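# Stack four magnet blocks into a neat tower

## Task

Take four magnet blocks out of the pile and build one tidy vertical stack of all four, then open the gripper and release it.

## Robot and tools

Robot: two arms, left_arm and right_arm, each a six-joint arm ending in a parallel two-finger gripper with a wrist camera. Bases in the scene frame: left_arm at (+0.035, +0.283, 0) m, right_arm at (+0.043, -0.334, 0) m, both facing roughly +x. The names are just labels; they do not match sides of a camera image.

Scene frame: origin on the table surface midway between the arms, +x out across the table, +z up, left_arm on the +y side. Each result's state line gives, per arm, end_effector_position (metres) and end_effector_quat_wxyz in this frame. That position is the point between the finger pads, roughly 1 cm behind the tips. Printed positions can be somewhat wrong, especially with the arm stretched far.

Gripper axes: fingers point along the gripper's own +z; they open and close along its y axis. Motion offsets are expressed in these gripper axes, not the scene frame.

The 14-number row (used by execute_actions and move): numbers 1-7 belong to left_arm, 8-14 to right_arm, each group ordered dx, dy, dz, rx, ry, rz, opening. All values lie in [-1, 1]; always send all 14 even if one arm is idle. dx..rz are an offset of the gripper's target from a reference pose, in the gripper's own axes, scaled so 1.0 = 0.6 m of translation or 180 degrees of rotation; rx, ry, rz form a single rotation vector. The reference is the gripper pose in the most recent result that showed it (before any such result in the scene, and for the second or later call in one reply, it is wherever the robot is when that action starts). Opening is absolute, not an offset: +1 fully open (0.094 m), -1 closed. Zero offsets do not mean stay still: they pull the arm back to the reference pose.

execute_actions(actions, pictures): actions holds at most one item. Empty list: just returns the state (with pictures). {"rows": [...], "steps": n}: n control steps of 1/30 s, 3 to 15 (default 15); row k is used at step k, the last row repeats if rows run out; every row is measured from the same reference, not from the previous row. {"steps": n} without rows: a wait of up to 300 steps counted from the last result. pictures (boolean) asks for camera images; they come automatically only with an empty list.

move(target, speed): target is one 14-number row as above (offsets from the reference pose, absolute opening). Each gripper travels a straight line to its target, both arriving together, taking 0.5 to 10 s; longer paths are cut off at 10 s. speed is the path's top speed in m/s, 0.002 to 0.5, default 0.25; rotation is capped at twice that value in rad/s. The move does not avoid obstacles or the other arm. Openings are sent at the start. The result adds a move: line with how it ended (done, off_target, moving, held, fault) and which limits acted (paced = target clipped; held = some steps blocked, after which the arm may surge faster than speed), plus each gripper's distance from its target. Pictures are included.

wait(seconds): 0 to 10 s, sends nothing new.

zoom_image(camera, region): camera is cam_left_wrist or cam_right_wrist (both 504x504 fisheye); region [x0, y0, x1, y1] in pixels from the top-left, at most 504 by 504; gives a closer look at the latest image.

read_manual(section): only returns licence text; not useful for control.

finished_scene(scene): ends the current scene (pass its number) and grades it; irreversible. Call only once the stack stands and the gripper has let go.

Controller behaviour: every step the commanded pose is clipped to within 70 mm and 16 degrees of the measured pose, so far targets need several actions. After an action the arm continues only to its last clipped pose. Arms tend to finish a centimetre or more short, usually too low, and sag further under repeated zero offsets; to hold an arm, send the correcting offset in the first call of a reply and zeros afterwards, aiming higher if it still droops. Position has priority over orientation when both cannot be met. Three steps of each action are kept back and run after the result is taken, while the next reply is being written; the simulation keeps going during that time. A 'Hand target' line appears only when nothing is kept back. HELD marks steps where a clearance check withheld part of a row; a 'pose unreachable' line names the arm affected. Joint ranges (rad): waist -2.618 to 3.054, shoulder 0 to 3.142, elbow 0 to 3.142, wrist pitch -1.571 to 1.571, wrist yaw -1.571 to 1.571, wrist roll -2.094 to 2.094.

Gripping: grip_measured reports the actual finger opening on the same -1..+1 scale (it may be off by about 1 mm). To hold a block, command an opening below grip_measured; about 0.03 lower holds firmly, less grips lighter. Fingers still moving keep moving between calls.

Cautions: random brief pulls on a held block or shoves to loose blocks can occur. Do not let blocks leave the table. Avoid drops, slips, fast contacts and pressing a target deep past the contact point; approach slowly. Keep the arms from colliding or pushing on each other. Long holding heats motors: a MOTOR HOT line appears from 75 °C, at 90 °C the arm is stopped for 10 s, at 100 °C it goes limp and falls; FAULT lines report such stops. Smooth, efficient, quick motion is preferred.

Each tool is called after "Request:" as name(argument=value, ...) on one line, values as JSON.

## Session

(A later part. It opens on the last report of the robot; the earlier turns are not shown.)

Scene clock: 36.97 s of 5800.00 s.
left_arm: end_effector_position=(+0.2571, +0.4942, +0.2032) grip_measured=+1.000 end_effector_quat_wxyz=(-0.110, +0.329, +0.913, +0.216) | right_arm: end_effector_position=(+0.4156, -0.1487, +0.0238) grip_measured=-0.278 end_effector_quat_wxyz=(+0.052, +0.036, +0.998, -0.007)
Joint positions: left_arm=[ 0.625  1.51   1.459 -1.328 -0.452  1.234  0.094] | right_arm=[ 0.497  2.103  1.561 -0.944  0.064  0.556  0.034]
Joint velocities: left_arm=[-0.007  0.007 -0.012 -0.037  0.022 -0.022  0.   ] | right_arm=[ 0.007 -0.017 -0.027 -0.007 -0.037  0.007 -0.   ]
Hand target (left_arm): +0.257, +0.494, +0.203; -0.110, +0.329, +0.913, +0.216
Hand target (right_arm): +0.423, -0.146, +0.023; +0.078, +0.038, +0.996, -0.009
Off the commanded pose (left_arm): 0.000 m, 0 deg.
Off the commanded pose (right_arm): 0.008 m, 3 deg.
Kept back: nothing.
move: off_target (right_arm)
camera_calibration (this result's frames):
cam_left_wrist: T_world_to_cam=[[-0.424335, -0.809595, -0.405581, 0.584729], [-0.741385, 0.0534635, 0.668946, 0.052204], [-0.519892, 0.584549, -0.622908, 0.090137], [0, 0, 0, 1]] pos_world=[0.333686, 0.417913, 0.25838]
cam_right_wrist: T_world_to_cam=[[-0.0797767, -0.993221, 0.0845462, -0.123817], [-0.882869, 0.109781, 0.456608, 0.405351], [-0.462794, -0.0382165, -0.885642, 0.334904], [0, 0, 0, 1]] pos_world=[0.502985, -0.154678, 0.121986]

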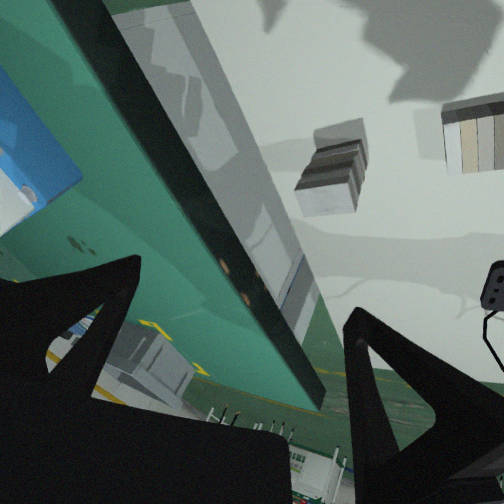

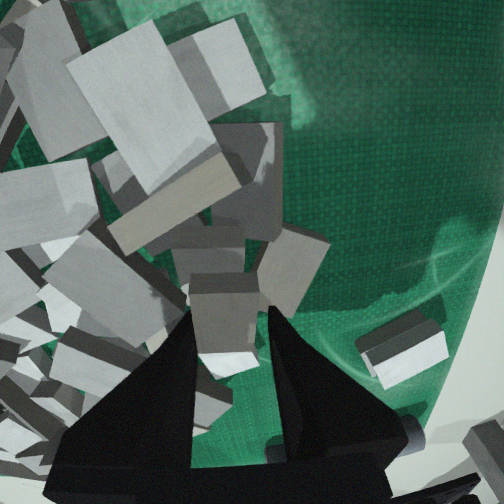

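Request:
move(target=[0,0,0,0,0,0,1,-0.014,0.005,0.008,0,0,0,-0.28], speed=0.05)

Request:
move(target=[0,0,0,0,0,0,1,0,0,0,0,0,0,-0.52])

Request:
move(target=[0,0,0,0,0,0,1,0,0,-0.09,0,0.035,0,-0.52], speed=0.2)

Scene clock: 37.90 s of 5800.00 s.
left_arm: end_effector_position=(+0.2571, +0.4942, +0.2032) grip_measured=+1.000 end_effector_quat_wxyz=(-0.110, +0.329, +0.913, +0.216) | right_arm: end_effector_position=(+0.4155, -0.1486, +0.0241) grip_measured=-0.278 end_effector_quat_wxyz=(+0.046, +0.035, +0.998, -0.010)
Joint positions: left_arm=[ 0.625  1.51   1.459 -1.328 -0.452  1.234  0.094] | right_arm=[ 0.497  2.116  1.584 -0.969  0.064  0.555  0.034]
Joint velocities: left_arm=[ 0.012 -0.012 -0.002 -0.051  0.081  0.007  0.   ] | right_arm=[ 0.002  0.007  0.012 -0.022 -0.022  0.051 -0.001]
Hand target (left_arm): +0.257, +0.494, +0.203; -0.110, +0.329, +0.913, +0.216
Hand target (right_arm): +0.425, -0.147, +0.020; +0.053, +0.036, +0.998, -0.007
Off the commanded pose (left_arm): 0.000 m, 0 deg.
Off the commanded pose (right_arm): 0.010 m, 1 deg.
Kept back: nothing.
move: done
camera_calibration (this result's frames):
cam_left_wrist: T_world_to_cam=[[-0.424335, -0.809595, -0.405581, 0.584729], [-0.741385, 0.0534635, 0.668946, 0.052204], [-0.519892, 0.584549, -0.622908, 0.090137], [0, 0, 0, 1]] pos_world=[0.333686, 0.417913, 0.25838]
cam_right_wrist: T_world_to_cam=[[-0.0770588, -0.992743, 0.0923226, -0.125048], [-0.876868, 0.111551, 0.46761, 0.402674], [-0.474516, -0.0449212, -0.8791, 0.338819], [0, 0, 0, 1]] pos_world=[0.504231, -0.153839, 0.121106]

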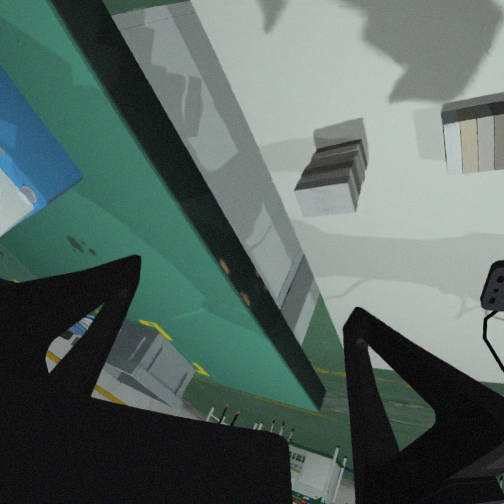

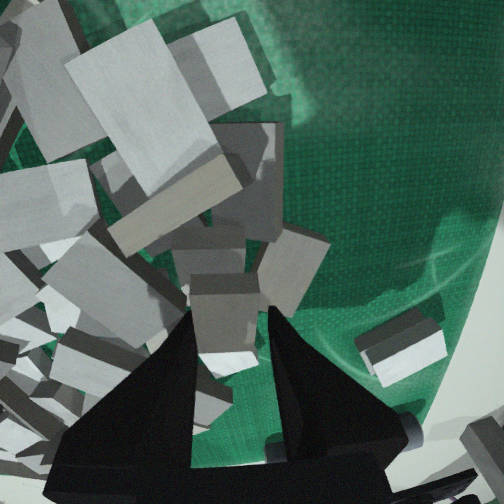

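Scene clock: 38.40 s of 5800.00 s.
left_arm: end_effector_position=(+0.2571, +0.4942, +0.2032) grip_measured=+1.000 end_effector_quat_wxyz=(-0.110, +0.329, +0.913, +0.216) | right_arm: end_effector_position=(+0.4155, -0.1480, +0.0241) grip_measured=-0.471 end_effector_quat_wxyz=(+0.046, +0.035, +0.998, -0.009)
Joint positions: left_arm=[ 0.625  1.51   1.459 -1.328 -0.452  1.234  0.094] | right_arm=[ 0.497  2.116  1.584 -0.968  0.06   0.555  0.025]
Joint velocities: left_arm=[-0.012 -0.007  0.002 -0.007 -0.081 -0.037  0.   ] | right_arm=[-0.022 -0.002 -0.012 -0.081  0.022  0.095 -0.   ]
Hand target (left_arm): +0.257, +0.494, +0.203; -0.110, +0.329, +0.913, +0.216
Hand target (right_arm): +0.415, -0.149, +0.024; +0.046, +0.035, +0.998, -0.010
Off the commanded pose (left_arm): 0.000 m, 0 deg.
Off the commanded pose (right_arm): 0.001 m, 0 deg.
Kept back: nothing.
move: done
camera_calibration (this result's frames):
cam_left_wrist: T_world_to_cam=[[-0.424335, -0.809595, -0.405581, 0.584729], [-0.741385, 0.0534635, 0.668946, 0.052204], [-0.519892, 0.584549, -0.622908, 0.090137], [0, 0, 0, 1]] pos_world=[0.333686, 0.417913, 0.25838]
cam_right_wrist: T_world_to_cam=[[-0.0767665, -0.993084, 0.0888312, -0.124468], [-0.876617, 0.109673, 0.468523, 0.402175], [-0.475025, -0.041904, -0.878974, 0.339472], [0, 0, 0, 1]] pos_world=[0.504256, -0.15349, 0.121016]

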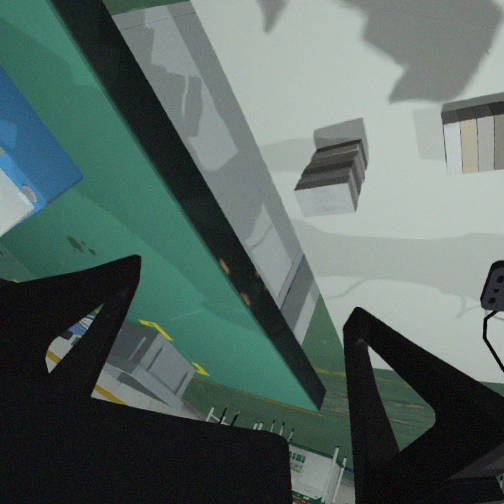

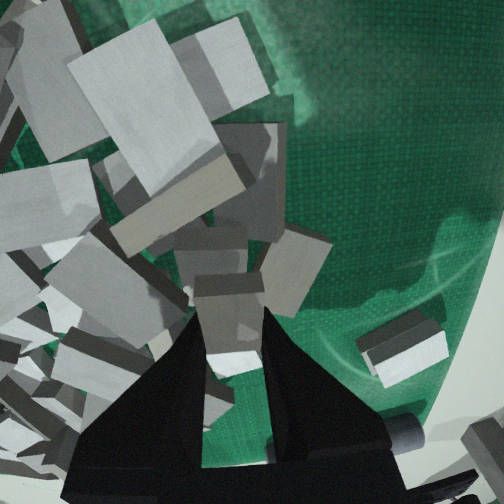

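Scene clock: 39.50 s of 5800.00 s.
left_arm: end_effector_position=(+0.2571, +0.4942, +0.2032) grip_measured=+1.000 end_effector_quat_wxyz=(-0.110, +0.329, +0.913, +0.216) | right_arm: end_effector_position=(+0.4022, -0.1442, +0.0698) grip_measured=-0.471 end_effector_quat_wxyz=(-0.018, +0.031, +0.999, -0.014)
Joint positions: left_arm=[ 0.625  1.51   1.459 -1.328 -0.452  1.234  0.094] | right_arm=[ 0.497  2.157  1.835 -1.295  0.006  0.55   0.025]
Joint velocities: left_arm=[-0.007  0.007 -0.012 -0.007 -0.007 -0.037  0.   ] | right_arm=[ 0.002 -0.017 -0.002  0.007  0.066  0.007  0.   ]
Hand target (left_arm): +0.257, +0.494, +0.203; -0.110, +0.329, +0.913, +0.216
Hand target (right_arm): +0.410, -0.146, +0.078; -0.009, +0.036, +0.999, -0.006
Off the commanded pose (left_arm): 0.000 m, 0 deg.
Off the commanded pose (right_arm): 0.012 m, 1 deg.
Kept back: nothing.
move: off_target (right_arm)
camera_calibration (this result's frames):
cam_left_wrist: T_world_to_cam=[[-0.424335, -0.809595, -0.405581, 0.584729], [-0.741385, 0.0534635, 0.668946, 0.052204], [-0.519892, 0.584549, -0.622908, 0.090137], [0, 0, 0, 1]] pos_world=[0.333686, 0.417913, 0.25838]
cam_right_wrist: T_world_to_cam=[[-0.0591121, -0.992744, 0.104716, -0.133963], [-0.810013, 0.109009, 0.576191, 0.334234], [-0.583425, -0.0507615, -0.810579, 0.411057], [0, 0, 0, 1]] pos_world=[0.502636, -0.14856, 0.15464]

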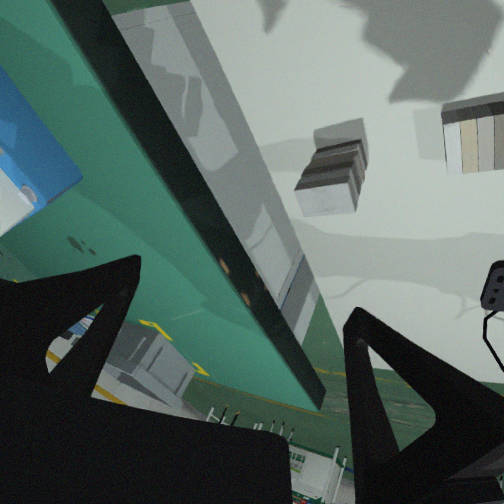

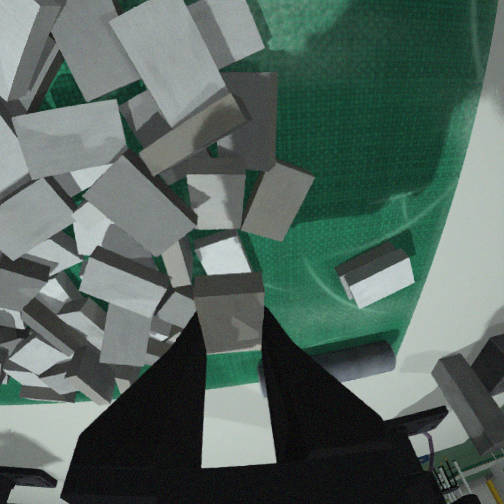

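Request:
move(target=[0,0,0,0,0,0,1,0.043,-0.16,0.0,0.008,0,0.337,-0.52], speed=0.4)

Request:
zoom_image(camera="cam_right_wrist", region=[130,180,330,380])

Scene clock: 41.70 s of 5800.00 s.
left_arm: end_effector_position=(+0.2571, +0.4942, +0.2032) grip_measured=+1.000 end_effector_quat_wxyz=(-0.110, +0.329, +0.913, +0.216) | right_arm: end_effector_position=(+0.3682, -0.2312, +0.0665) grip_measured=-0.471 end_effector_quat_wxyz=(-0.025, +0.525, +0.850, -0.033)
Joint positions: left_arm=[ 0.625  1.51   1.459 -1.328 -0.452  1.234  0.094] | right_arm=[ 0.317  1.937  1.493 -1.21   0.006  1.413  0.025]
Joint velocities: left_arm=[-0.002 -0.002 -0.002 -0.007 -0.022 -0.051  0.   ] | right_arm=[-0.017  0.002 -0.017 -0.007  0.066  0.007 -0.   ]
Hand target (left_arm): +0.257, +0.494, +0.203; -0.110, +0.329, +0.913, +0.216
Hand target (right_arm): +0.369, -0.237, +0.073; -0.010, +0.532, +0.846, -0.032
Off the commanded pose (left_arm): 0.000 m, 0 deg.
Off the commanded pose (right_arm): 0.010 m, 2 deg.
Kept back: nothing.
move: done
camera_calibration (this result's frames):
cam_left_wrist: T_world_to_cam=[[-0.424335, -0.809595, -0.405581, 0.584729], [-0.741385, 0.0534635, 0.668946, 0.052204], [-0.519892, 0.584549, -0.622908, 0.090137], [0, 0, 0, 1]] pos_world=[0.333686, 0.417913, 0.25838]
cam_right_wrist: T_world_to_cam=[[-0.882334, -0.443406, 0.157725, 0.204571], [-0.295067, 0.782295, 0.548589, 0.286075], [-0.366635, 0.4375, -0.82108, 0.41792], [0, 0, 0, 1]] pos_world=[0.418135, -0.315927, 0.153942]

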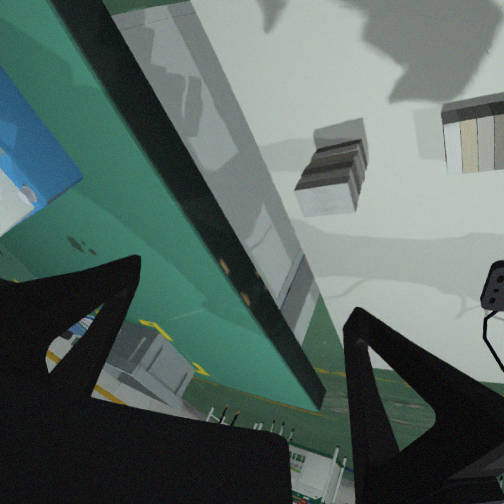

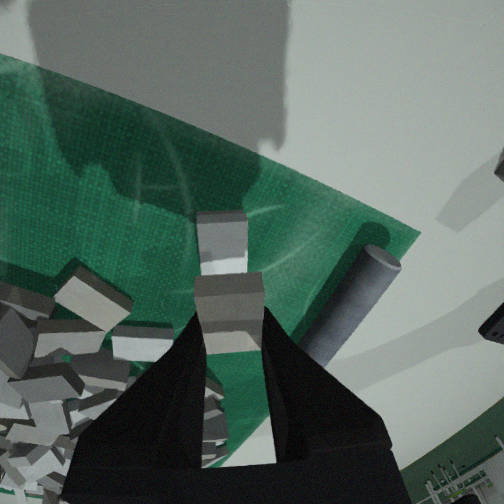

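Region (130, 180, 330, 380) of cam_right_wrist's 504x504 image, scaled by 2.520, with more detail than that image has.

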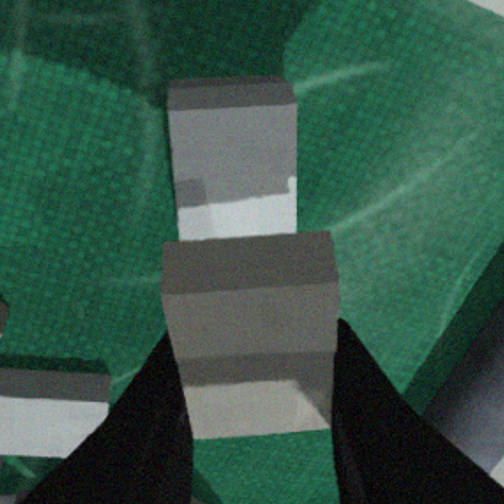

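Request:
move(target=[0,0,0,0,0,0,1,-0.013,0.003,0.043,-0.03,0.025,0.004,-0.52], speed=0.08)

Request:
zoom_image(camera="cam_right_wrist", region=[130,180,330,380])

Scene clock: 43.17 s of 5800.00 s.
left_arm: end_effector_position=(+0.2571, +0.4942, +0.2032) grip_measured=+1.000 end_effector_quat_wxyz=(-0.110, +0.329, +0.913, +0.216) | right_arm: end_effector_position=(+0.3701, -0.2357, +0.0342) grip_measured=-0.471 end_effector_quat_wxyz=(-0.040, +0.530, +0.847, +0.017)
Joint positions: left_arm=[ 0.625  1.51   1.459 -1.328 -0.452  1.234  0.094] | right_arm=[ 0.257  1.923  1.341 -1.02  -0.082  1.364  0.025]
Joint velocities: left_arm=[ 0.007 -0.027 -0.002  0.037 -0.037  0.066  0.   ] | right_arm=[-0.002  0.012 -0.002 -0.066 -0.081 -0.007  0.   ]
Hand target (left_arm): +0.257, +0.494, +0.203; -0.110, +0.329, +0.913, +0.216
Hand target (right_arm): +0.372, -0.238, +0.041; -0.033, +0.531, +0.846, +0.027
Off the commanded pose (left_arm): 0.000 m, 0 deg.
Off the commanded pose (right_arm): 0.007 m, 1 deg.
Kept back: nothing.
move: done
camera_calibration (this result's frames):
cam_left_wrist: T_world_to_cam=[[-0.424335, -0.809595, -0.405581, 0.584729], [-0.741385, 0.0534635, 0.668946, 0.052204], [-0.519892, 0.584549, -0.622908, 0.090137], [0, 0, 0, 1]] pos_world=[0.333686, 0.417913, 0.25838]
cam_right_wrist: T_world_to_cam=[[-0.892991, -0.441338, 0.0882504, 0.216182], [-0.298435, 0.727403, 0.617917, 0.293738], [-0.336904, 0.525457, -0.781275, 0.402425], [0, 0, 0, 1]] pos_world=[0.416288, -0.329714, 0.113821]

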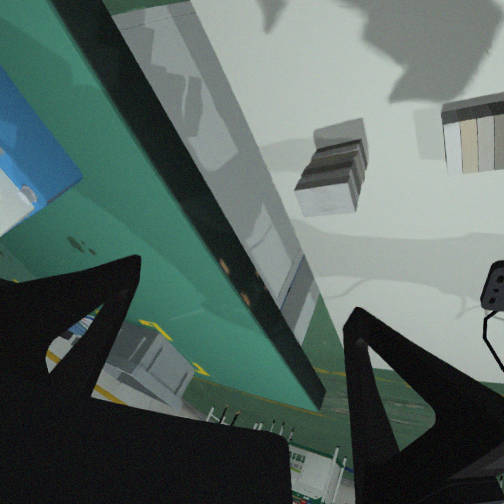

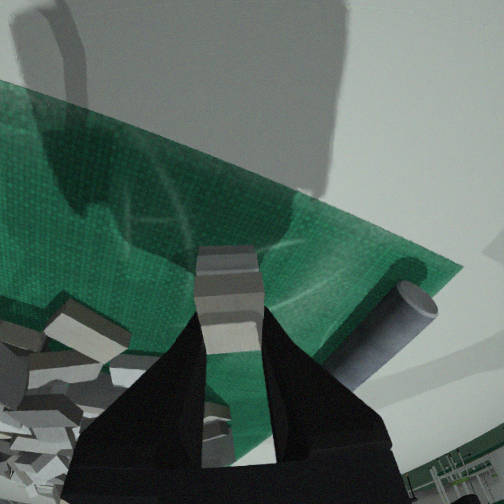

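Region (130, 180, 330, 380) of cam_right_wrist's 504x504 image, scaled by 2.520, with more detail than that image has.

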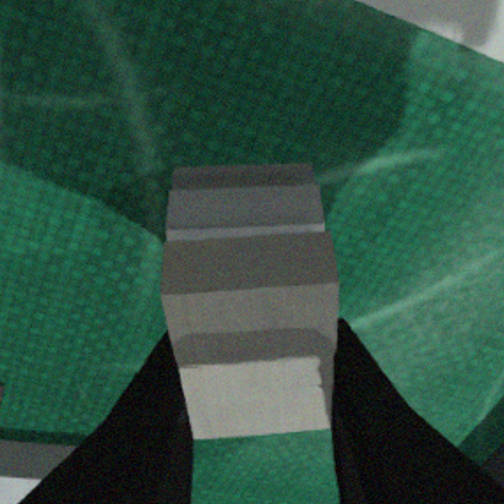

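Request:
move(target=[0,0,0,0,0,0,1,0,0,0,0,0,0,-0.2])

Request:
move(target=[0,0,0,0,0,0,1,0,0,-0.06,0.008,-0.03,0,-0.2])

Request:
move(target=[0,0,0,0,0,0,1,0.04,0.155,0.015,0,0,-0.225,-0.28], speed=0.4)

Scene clock: 44.10 s of 5800.00 s.
left_arm: end_effector_position=(+0.2571, +0.4942, +0.2032) grip_measured=+1.000 end_effector_quat_wxyz=(-0.110, +0.329, +0.913, +0.216) | right_arm: end_effector_position=(+0.3704, -0.2355, +0.0342) grip_measured=-0.202 end_effector_quat_wxyz=(-0.040, +0.530, +0.847, +0.018)
Joint positions: left_arm=[ 0.625  1.51   1.459 -1.328 -0.452  1.234  0.094] | right_arm=[ 0.257  1.923  1.341 -1.018 -0.083  1.364  0.038]
Joint velocities: left_arm=[-0.002 -0.007 -0.012 -0.022  0.037 -0.022  0.   ] | right_arm=[-0.017  0.002  0.002 -0.081  0.022  0.022 -0.   ]
Hand target (left_arm): +0.257, +0.494, +0.203; -0.110, +0.329, +0.913, +0.216
Hand target (right_arm): +0.370, -0.236, +0.034; -0.040, +0.530, +0.847, +0.018
Off the commanded pose (left_arm): 0.000 m, 0 deg.
Off the commanded pose (right_arm): 0.000 m, 0 deg.
Kept back: nothing.
move: done
camera_calibration (this result's frames):
cam_left_wrist: T_world_to_cam=[[-0.424335, -0.809595, -0.405581, 0.584729], [-0.741385, 0.0534635, 0.668946, 0.052204], [-0.519892, 0.584549, -0.622908, 0.090137], [0, 0, 0, 1]] pos_world=[0.333686, 0.417913, 0.25838]
cam_right_wrist: T_world_to_cam=[[-0.892949, -0.441756, 0.086571, 0.216523], [-0.299511, 0.726598, 0.618343, 0.29387], [-0.336059, 0.52622, -0.781125, 0.402281], [0, 0, 0, 1]] pos_world=[0.416551, -0.329564, 0.113775]

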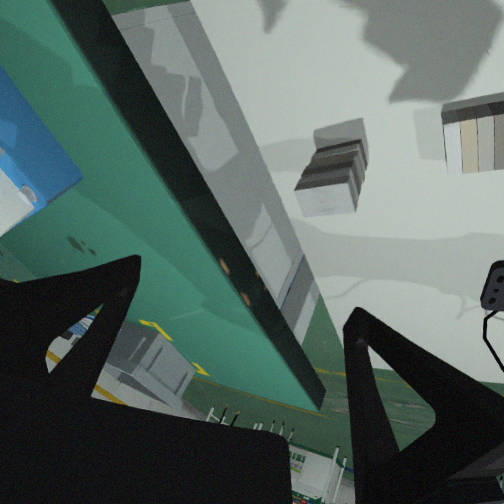

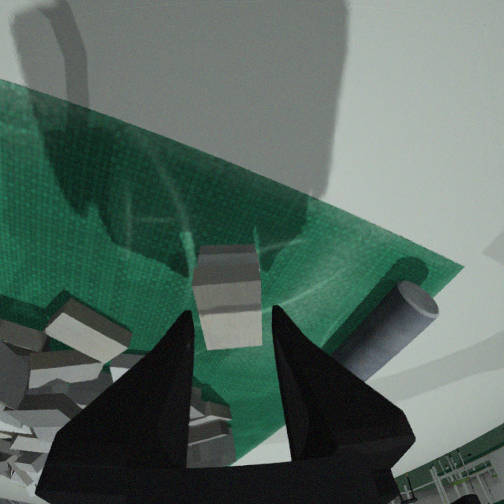

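Scene clock: 45.10 s of 5800.00 s.
left_arm: end_effector_position=(+0.2571, +0.4942, +0.2032) grip_measured=+1.000 end_effector_quat_wxyz=(-0.110, +0.329, +0.913, +0.216) | right_arm: end_effector_position=(+0.3659, -0.2382, +0.0574) grip_measured=-0.202 end_effector_quat_wxyz=(-0.026, +0.530, +0.847, -0.021)
Joint positions: left_arm=[ 0.625  1.51   1.459 -1.328 -0.452  1.234  0.094] | right_arm=[ 0.29   1.913  1.425 -1.149 -0.01   1.399  0.038]
Joint velocities: left_arm=[ 0.002  0.002  0.002  0.007 -0.007 -0.037  0.   ] | right_arm=[ 0.007 -0.007 -0.007  0.051 -0.007 -0.037  0.   ]
Hand target (left_arm): +0.257, +0.494, +0.203; -0.110, +0.329, +0.913, +0.216
Hand target (right_arm): +0.371, -0.238, +0.070; -0.007, +0.530, +0.848, -0.018
Off the commanded pose (left_arm): 0.000 m, 0 deg.
Off the commanded pose (right_arm): 0.014 m, 2 deg.
Kept back: nothing.
move: off_target (right_arm)
camera_calibration (this result's frames):
cam_left_wrist: T_world_to_cam=[[-0.424335, -0.809595, -0.405581, 0.584729], [-0.741385, 0.0534635, 0.668946, 0.052204], [-0.519892, 0.584549, -0.622908, 0.090137], [0, 0, 0, 1]] pos_world=[0.333686, 0.417913, 0.25838]
cam_right_wrist: T_world_to_cam=[[-0.889835, -0.434644, 0.138844, 0.206844], [-0.290519, 0.774342, 0.562133, 0.291513], [-0.351841, 0.459869, -0.815309, 0.4122], [0, 0, 0, 1]] pos_world=[0.413776, -0.325385, 0.143482]

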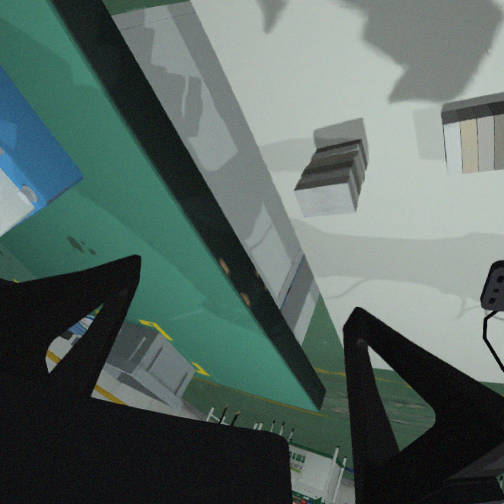

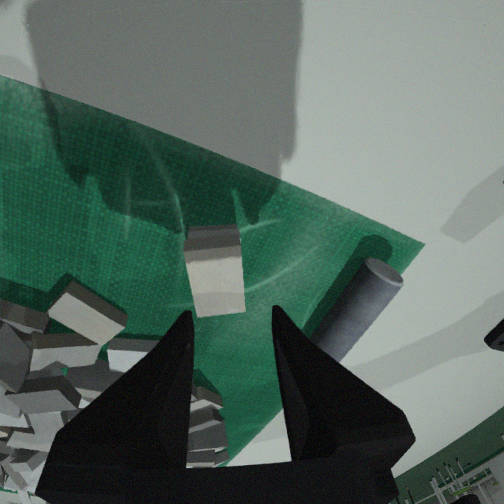

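Scene clock: 46.67 s of 5800.00 s.
left_arm: end_effector_position=(+0.2571, +0.4942, +0.2032) grip_measured=+1.000 end_effector_quat_wxyz=(-0.110, +0.329, +0.913, +0.216) | right_arm: end_effector_position=(+0.4357, -0.1825, +0.0391) grip_measured=-0.278 end_effector_quat_wxyz=(-0.038, +0.212, +0.976, -0.017)
Joint positions: left_arm=[ 0.625  1.51   1.459 -1.328 -0.452  1.234  0.094] | right_arm=[ 0.371  2.274  1.902 -1.28  -0.013  0.789  0.034]
Joint velocities: left_arm=[ 0.002 -0.012 -0.012  0.037  0.022 -0.125  0.   ] | right_arm=[ 0.002  0.017 -0.007 -0.051 -0.095  0.022 -0.001]
Hand target (left_arm): +0.257, +0.494, +0.203; -0.110, +0.329, +0.913, +0.216
Hand target (right_arm): +0.439, -0.177, +0.044; -0.032, +0.205, +0.978, -0.012
Off the commanded pose (left_arm): 0.000 m, 0 deg.
Off the commanded pose (right_arm): 0.008 m, 1 deg.
Kept back: nothing.
move: done
camera_calibration (this result's frames):
cam_left_wrist: T_world_to_cam=[[-0.424335, -0.809595, -0.405581, 0.584729], [-0.741385, 0.0534635, 0.668946, 0.052204], [-0.519892, 0.584549, -0.622908, 0.090137], [0, 0, 0, 1]] pos_world=[0.333686, 0.417913, 0.25838]
cam_right_wrist: T_world_to_cam=[[-0.405955, -0.905538, 0.123292, -0.000472983], [-0.696632, 0.393939, 0.599597, 0.384926], [-0.591527, 0.15752, -0.790748, 0.444514], [0, 0, 0, 1]] pos_world=[0.530902, -0.222085, 0.120757]

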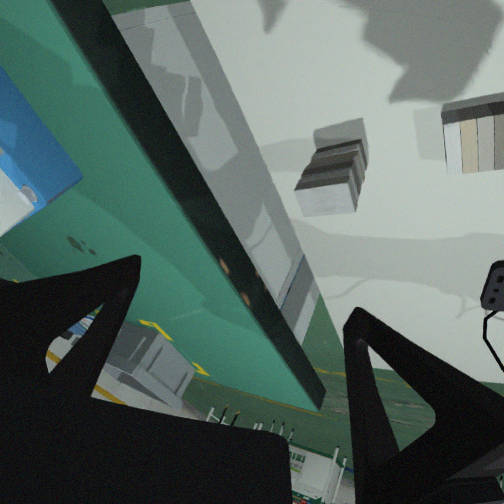

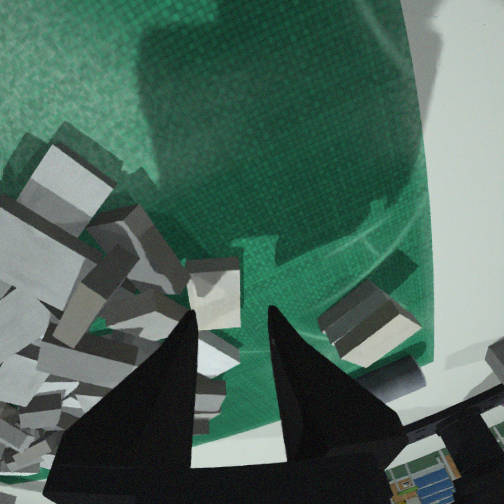

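Request:
move(target=[0,0,0,0,0,0,1,-0.004,0.02,0.005,-0.016,-0.025,-0.015,-0.3], speed=0.1)

Request:
zoom_image(camera="cam_right_wrist", region=[130,200,330,400])

Scene clock: 47.87 s of 5800.00 s.
left_arm: end_effector_position=(+0.2571, +0.4942, +0.2032) grip_measured=+1.000 end_effector_quat_wxyz=(-0.110, +0.329, +0.913, +0.216) | right_arm: end_effector_position=(+0.4395, -0.1750, +0.0273) grip_measured=-0.298 end_effector_quat_wxyz=(-0.013, +0.196, +0.980, -0.002)
Joint positions: left_arm=[ 0.625  1.51   1.459 -1.328 -0.452  1.234  0.094] | right_arm=[ 0.385  2.248  1.814 -1.161 -0.011  0.77   0.033]
Joint velocities: left_arm=[-0.007  0.012  0.012 -0.037  0.037 -0.037  0.   ] | right_arm=[-0.017  0.007  0.012 -0.095 -0.051  0.007  0.   ]
Hand target (left_arm): +0.257, +0.494, +0.203; -0.110, +0.329, +0.913, +0.216
Hand target (right_arm): +0.443, -0.173, +0.035; +0.006, +0.189, +0.982, -0.000
Off the commanded pose (left_arm): 0.000 m, 0 deg.
Off the commanded pose (right_arm): 0.009 m, 2 deg.
Kept back: nothing.
move: done
camera_calibration (this result's frames):
cam_left_wrist: T_world_to_cam=[[-0.424335, -0.809595, -0.405581, 0.584729], [-0.741385, 0.0534635, 0.668946, 0.052204], [-0.519892, 0.584549, -0.622908, 0.090137], [0, 0, 0, 1]] pos_world=[0.333686, 0.417913, 0.25838]
cam_right_wrist: T_world_to_cam=[[-0.38184, -0.920356, 0.0845117, -0.00285298], [-0.74026, 0.359302, 0.568259, 0.405692], [-0.553366, 0.154424, -0.818499, 0.419739], [0, 0, 0, 1]] pos_world=[0.531497, -0.213209, 0.113259]

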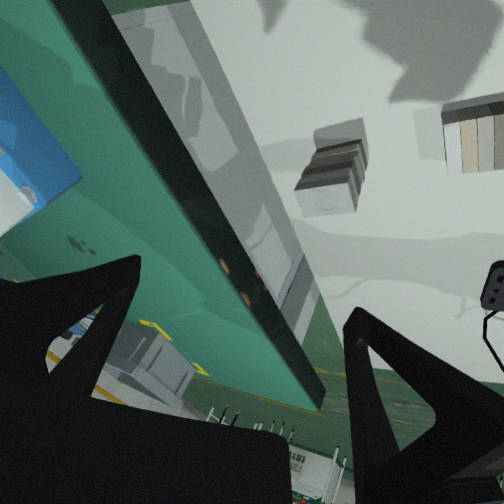

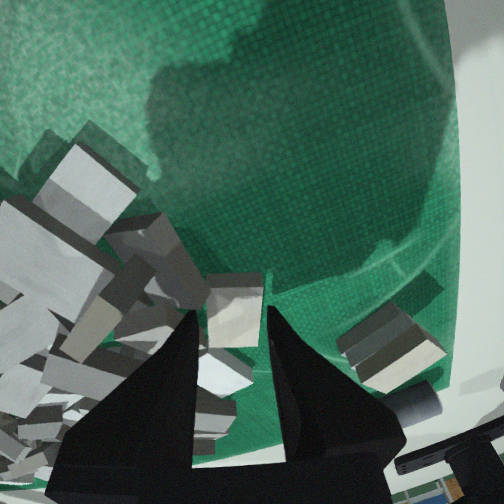

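Region (130, 200, 330, 400) of cam_right_wrist's 504x504 image, scaled by 2.520, with more detail than that image has.

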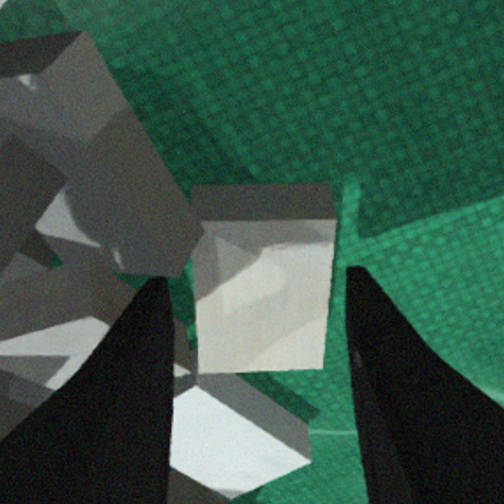

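Request:
move(target=[0,0,0,0,0,0,1,0,-0.003,0.027,0,-0.006,0,-0.34], speed=0.05)

Request:
zoom_image(camera="cam_right_wrist", region=[130,200,330,400])

Scene clock: 48.80 s of 5800.00 s.
left_arm: end_effector_position=(+0.2571, +0.4942, +0.2032) grip_measured=+1.000 end_effector_quat_wxyz=(-0.110, +0.329, +0.913, +0.216) | right_arm: end_effector_position=(+0.4366, -0.1762, +0.0142) grip_measured=-0.338 end_effector_quat_wxyz=(-0.013, +0.196, +0.980, -0.002)
Joint positions: left_arm=[ 0.625  1.51   1.459 -1.328 -0.452  1.234  0.094] | right_arm=[ 0.385  2.248  1.761 -1.108 -0.011  0.77   0.031]
Joint velocities: left_arm=[-0.007 -0.002  0.002 -0.11  -0.037 -0.022  0.   ] | right_arm=[-0.022 -0.032 -0.002 -0.022  0.081  0.022 -0.   ]
Hand target (left_arm): +0.257, +0.494, +0.203; -0.110, +0.329, +0.913, +0.216
Hand target (right_arm): +0.439, -0.177, +0.011; -0.004, +0.196, +0.981, -0.004
Off the commanded pose (left_arm): 0.000 m, 0 deg.
Off the commanded pose (right_arm): 0.004 m, 1 deg.
Kept back: nothing.
move: done
camera_calibration (this result's frames):
cam_left_wrist: T_world_to_cam=[[-0.424335, -0.809595, -0.405581, 0.584729], [-0.741385, 0.0534635, 0.668946, 0.052204], [-0.519892, 0.584549, -0.622908, 0.090137], [0, 0, 0, 1]] pos_world=[0.333686, 0.417913, 0.25838]
cam_right_wrist: T_world_to_cam=[[-0.381429, -0.920479, 0.0850302, -0.00412408], [-0.739993, 0.359172, 0.568687, 0.411264], [-0.554005, 0.153992, -0.818147, 0.407745], [0, 0, 0, 1]] pos_world=[0.528653, -0.2143, 0.100065]

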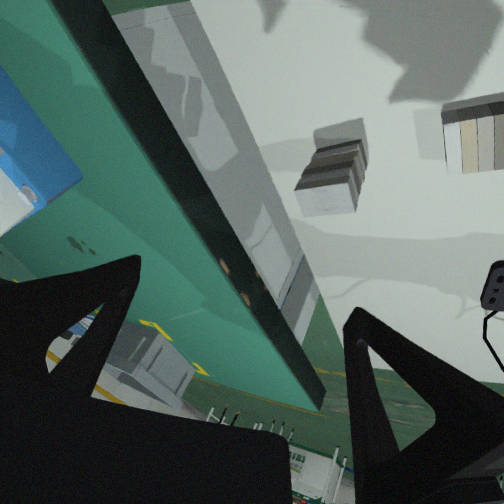

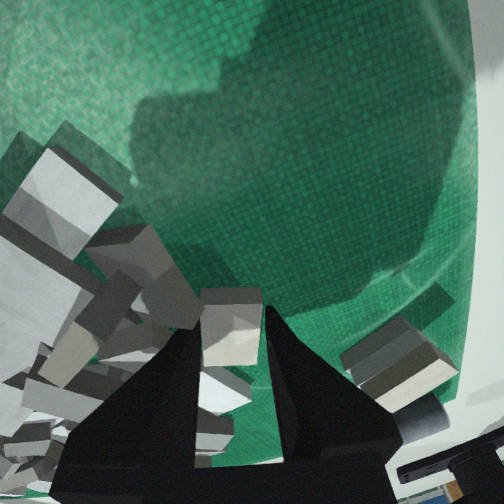

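Region (130, 200, 330, 400) of cam_right_wrist's 504x504 image, scaled by 2.520, with more detail than that image has.

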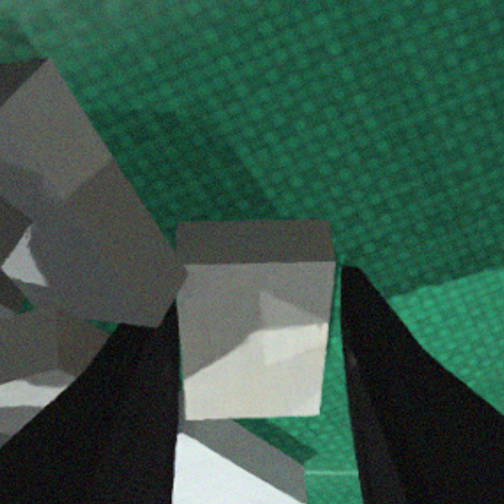

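Request:
move(target=[0,0,0,0,0,0,1,0,0,0,0,0,0,-0.52])

Request:
move(target=[0,0,0,0,0,0,1,0,-0.04,-0.012,0,0,0,-0.52], speed=0.08)

Request:
move(target=[0,0,0,0,0,0,1,0,0,-0.12,0,-0.01,0.1,-0.52], speed=0.3)

Scene clock: 49.73 s of 5800.00 s.
left_arm: end_effector_position=(+0.2571, +0.4942, +0.2032) grip_measured=+1.000 end_effector_quat_wxyz=(-0.110, +0.329, +0.913, +0.216) | right_arm: end_effector_position=(+0.4366, -0.1760, +0.0142) grip_measured=-0.472 end_effector_quat_wxyz=(-0.014, +0.196, +0.980, -0.002)
Joint positions: left_arm=[ 0.625  1.51   1.459 -1.328 -0.452  1.234  0.094] | right_arm=[ 0.385  2.248  1.761 -1.108 -0.011  0.77   0.025]
Joint velocities: left_arm=[-0.007  0.012 -0.012 -0.037 -0.007 -0.037  0.   ] | right_arm=[-0.012 -0.012 -0.007  0.007 -0.007 -0.007 -0.001]
Hand target (left_arm): +0.257, +0.494, +0.203; -0.110, +0.329, +0.913, +0.216
Hand target (right_arm): +0.437, -0.176, +0.014; -0.013, +0.196, +0.980, -0.002
Off the commanded pose (left_arm): 0.000 m, 0 deg.
Off the commanded pose (right_arm): 0.000 m, 0 deg.
Kept back: nothing.
move: done
camera_calibration (this result's frames):
cam_left_wrist: T_world_to_cam=[[-0.424335, -0.809595, -0.405581, 0.584729], [-0.741385, 0.0534635, 0.668946, 0.052204], [-0.519892, 0.584549, -0.622908, 0.090137], [0, 0, 0, 1]] pos_world=[0.333686, 0.417913, 0.25838]
cam_right_wrist: T_world_to_cam=[[-0.381102, -0.92069, 0.0842096, -0.00412918], [-0.740167, 0.358415, 0.568939, 0.411174], [-0.553999, 0.154495, -0.818057, 0.407825], [0, 0, 0, 1]] pos_world=[0.528698, -0.21418, 0.100039]

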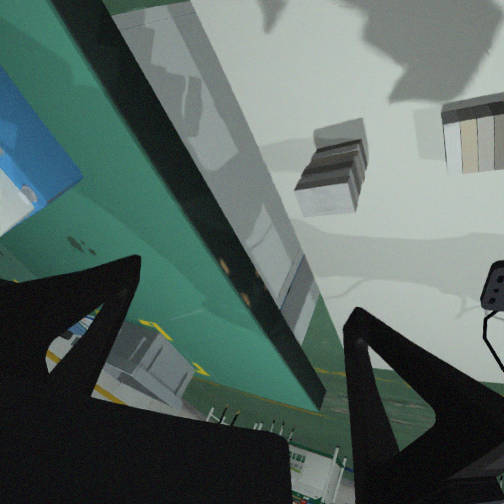

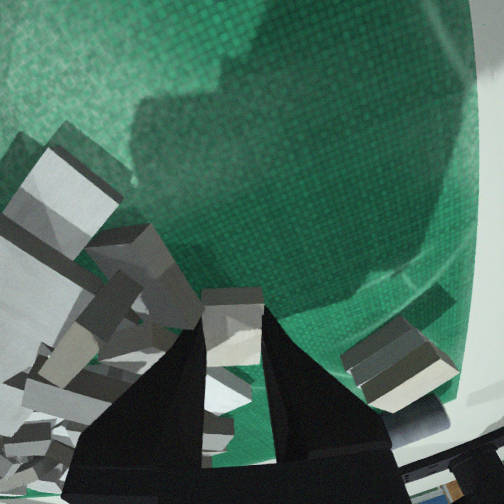

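Scene clock: 50.50 s of 5800.00 s.
left_arm: end_effector_position=(+0.2571, +0.4942, +0.2032) grip_measured=+1.000 end_effector_quat_wxyz=(-0.110, +0.329, +0.913, +0.216) | right_arm: end_effector_position=(+0.4254, -0.1947, +0.0142) grip_measured=-0.472 end_effector_quat_wxyz=(-0.023, +0.196, +0.980, -0.007)
Joint positions: left_arm=[ 0.625  1.51   1.459 -1.328 -0.452  1.234  0.094] | right_arm=[ 0.352  2.202  1.683 -1.098 -0.013  0.736  0.025]
Joint velocities: left_arm=[-0.007 -0.002 -0.002  0.007  0.066  0.022  0.   ] | right_arm=[ 0.007 -0.007  0.002 -0.022 -0.007 -0.022 -0.   ]
Hand target (left_arm): +0.257, +0.494, +0.203; -0.110, +0.329, +0.913, +0.216
Hand target (right_arm): +0.427, -0.198, +0.021; -0.014, +0.196, +0.980, -0.002
Off the commanded pose (left_arm): 0.000 m, 0 deg.
Off the commanded pose (right_arm): 0.008 m, 1 deg.
Kept back: nothing.
move: done
camera_calibration (this result's frames):
cam_left_wrist: T_world_to_cam=[[-0.424335, -0.809595, -0.405581, 0.584729], [-0.741385, 0.0534635, 0.668946, 0.052204], [-0.519892, 0.584549, -0.622908, 0.090137], [0, 0, 0, 1]] pos_world=[0.333686, 0.417913, 0.25838]
cam_right_wrist: T_world_to_cam=[[-0.379275, -0.920185, 0.0970039, -0.0264448], [-0.72817, 0.361516, 0.582301, 0.404911], [-0.570893, 0.150216, -0.807166, 0.410719], [0, 0, 0, 1]] pos_world=[0.519291, -0.232413, 0.0983037]

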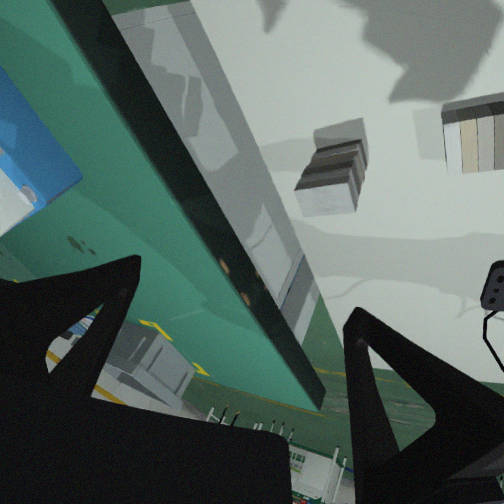

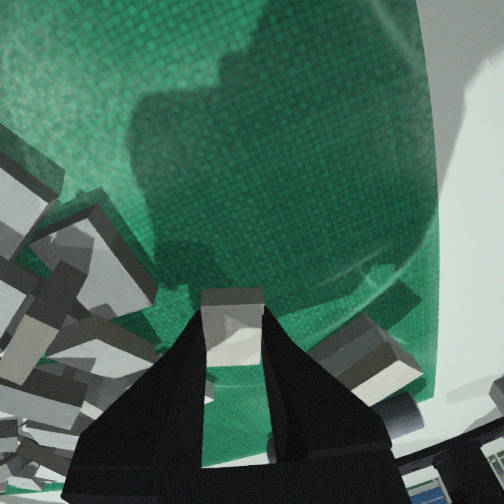

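Scene clock: 51.73 s of 5800.00 s.
left_arm: end_effector_position=(+0.2571, +0.4942, +0.2032) grip_measured=+1.000 end_effector_quat_wxyz=(-0.110, +0.329, +0.913, +0.216) | right_arm: end_effector_position=(+0.4225, -0.1962, +0.0734) grip_measured=-0.472 end_effector_quat_wxyz=(-0.026, +0.348, +0.937, -0.015)
Joint positions: left_arm=[ 0.625  1.51   1.459 -1.328 -0.452  1.234  0.094] | right_arm=[ 0.352  2.158  1.851 -1.322 -0.01   1.053  0.025]
Joint velocities: left_arm=[-0.007  0.002 -0.022  0.037 -0.037 -0.007  0.   ] | right_arm=[-0.012  0.002  0.017 -0.037  0.051  0.037 -0.001]
Hand target (left_arm): +0.257, +0.494, +0.203; -0.110, +0.329, +0.913, +0.216
Hand target (right_arm): +0.428, -0.194, +0.086; -0.006, +0.347, +0.938, -0.013
Off the commanded pose (left_arm): 0.000 m, 0 deg.
Off the commanded pose (right_arm): 0.014 m, 2 deg.
Kept back: nothing.
move: off_target (right_arm)
camera_calibration (this result's frames):
cam_left_wrist: T_world_to_cam=[[-0.424335, -0.809595, -0.405581, 0.584729], [-0.741385, 0.0534635, 0.668946, 0.052204], [-0.519892, 0.584549, -0.622908, 0.090137], [0, 0, 0, 1]] pos_world=[0.333686, 0.417913, 0.25838]
cam_right_wrist: T_world_to_cam=[[-0.644959, -0.754621, 0.12073, 0.108284], [-0.573305, 0.582223, 0.576487, 0.347173], [-0.505321, 0.302595, -0.808138, 0.459327], [0, 0, 0, 1]] pos_world=[0.500982, -0.259409, 0.157986]

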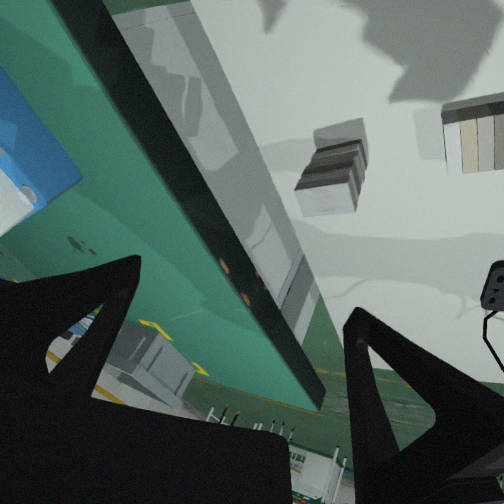

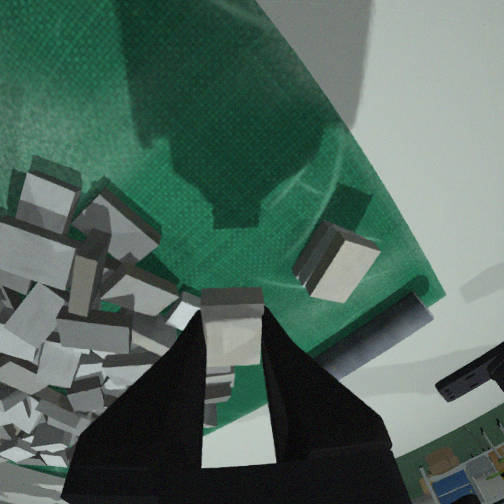

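Request:
move(target=[0,0,0,0,0,0,1,0.004,-0.112,0.004,-0.02,-0.016,0.134,-0.52], speed=0.3)

Scene clock: 53.30 s of 5800.00 s.
left_arm: end_effector_position=(+0.2571, +0.4942, +0.2032) grip_measured=+1.000 end_effector_quat_wxyz=(-0.110, +0.329, +0.913, +0.216) | right_arm: end_effector_position=(+0.3742, -0.2386, +0.0665) grip_measured=-0.473 end_effector_quat_wxyz=(-0.004, +0.529, +0.849, -0.000)
Joint positions: left_arm=[ 0.625  1.51   1.459 -1.328 -0.452  1.234  0.094] | right_arm=[ 0.285  1.878  1.417 -1.116 -0.006  1.389  0.025]
Joint velocities: left_arm=[ 0.007 -0.002  0.002 -0.007  0.051 -0.022  0.   ] | right_arm=[-0.017  0.002 -0.012  0.037 -0.007 -0.022  0.   ]
Hand target (left_arm): +0.257, +0.494, +0.203; -0.110, +0.329, +0.913, +0.216
Hand target (right_arm): +0.376, -0.245, +0.073; +0.012, +0.536, +0.844, +0.001
Off the commanded pose (left_arm): 0.000 m, 0 deg.
Off the commanded pose (right_arm): 0.011 m, 2 deg.
Kept back: nothing.
move: off_target (right_arm)
camera_calibration (this result's frames):
cam_left_wrist: T_world_to_cam=[[-0.424335, -0.809595, -0.405581, 0.584729], [-0.741385, 0.0534635, 0.668946, 0.052204], [-0.519892, 0.584549, -0.622908, 0.090137], [0, 0, 0, 1]] pos_world=[0.333686, 0.417913, 0.25838]
cam_right_wrist: T_world_to_cam=[[-0.894614, -0.439599, 0.0801167, 0.217236], [-0.32676, 0.765898, 0.55374, 0.301216], [-0.304784, 0.469205, -0.828827, 0.4083], [0, 0, 0, 1]] pos_world=[0.417211, -0.326781, 0.15421]

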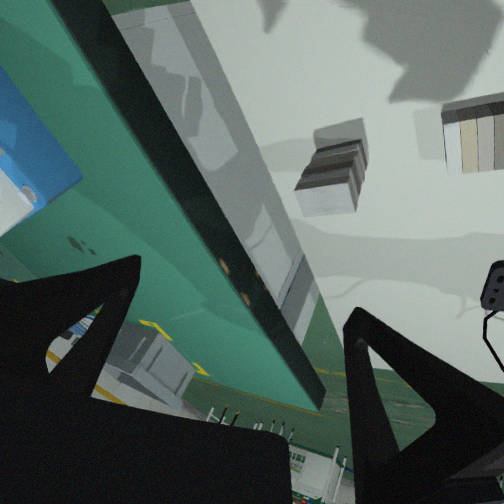

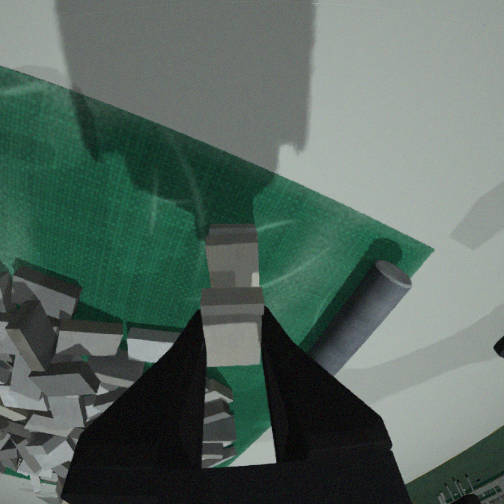

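Request:
move(target=[0,0,0,0,0,0,1,-0.014,0,0.03,0,0,0.004,-0.52], speed=0.06)

Request:
zoom_image(camera="cam_right_wrist", region=[130,200,330,400])

Scene clock: 54.40 s of 5800.00 s.
left_arm: end_effector_position=(+0.2571, +0.4942, +0.2032) grip_measured=+1.000 end_effector_quat_wxyz=(-0.110, +0.329, +0.913, +0.216) | right_arm: end_effector_position=(+0.3777, -0.2428, +0.0505) grip_measured=-0.473 end_effector_quat_wxyz=(-0.004, +0.533, +0.846, +0.000)
Joint positions: left_arm=[ 0.625  1.51   1.459 -1.328 -0.452  1.234  0.094] | right_arm=[ 0.27   1.901  1.382 -1.057 -0.007  1.385  0.025]
Joint velocities: left_arm=[ 0.002  0.007 -0.002 -0.066 -0.037 -0.022  0.   ] | right_arm=[ 0.007 -0.007  0.022 -0.007 -0.022  0.037  0.   ]
Hand target (left_arm): +0.257, +0.494, +0.203; -0.110, +0.329, +0.913, +0.216
Hand target (right_arm): +0.378, -0.246, +0.049; -0.004, +0.534, +0.845, -0.000
Off the commanded pose (left_arm): 0.000 m, 0 deg.
Off the commanded pose (right_arm): 0.004 m, 0 deg.
Kept back: nothing.
move: done
camera_calibration (this result's frames):
cam_left_wrist: T_world_to_cam=[[-0.424335, -0.809595, -0.405581, 0.584729], [-0.741385, 0.0534635, 0.668946, 0.052204], [-0.519892, 0.584549, -0.622908, 0.090137], [0, 0, 0, 1]] pos_world=[0.333686, 0.417913, 0.25838]
cam_right_wrist: T_world_to_cam=[[-0.89879, -0.431085, 0.0796371, 0.223462], [-0.319601, 0.768702, 0.554034, 0.312399], [-0.300053, 0.472508, -0.828676, 0.397009], [0, 0, 0, 1]] pos_world=[0.419812, -0.3314, 0.138116]

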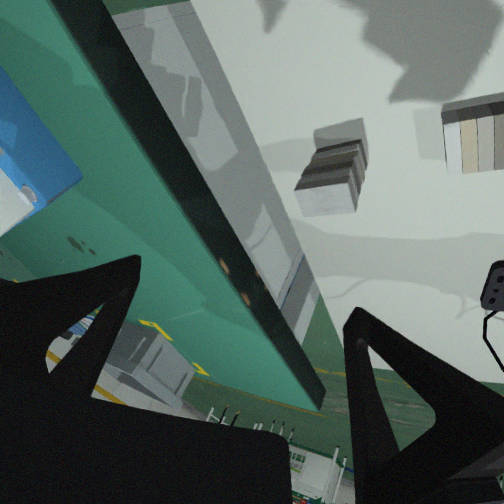

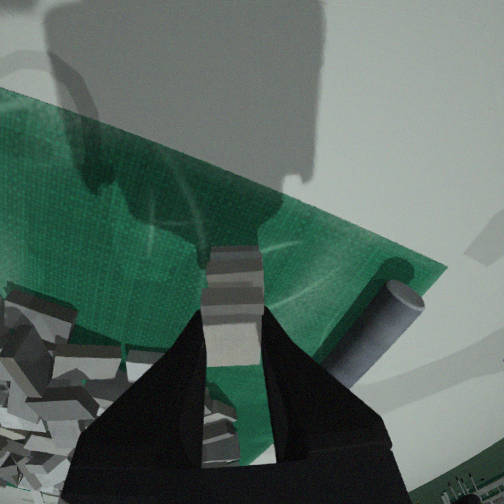

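Region (130, 200, 330, 400) of cam_right_wrist's 504x504 image, scaled by 2.520, with more detail than that image has.

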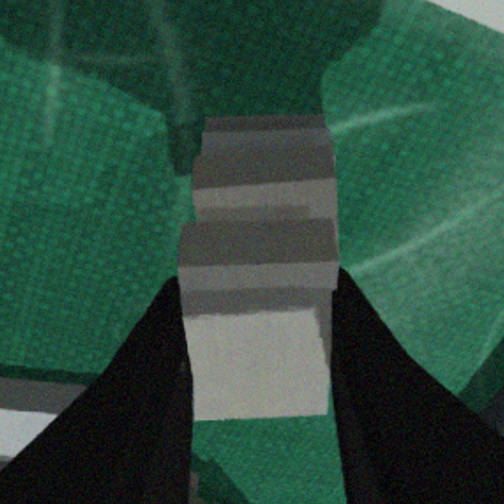

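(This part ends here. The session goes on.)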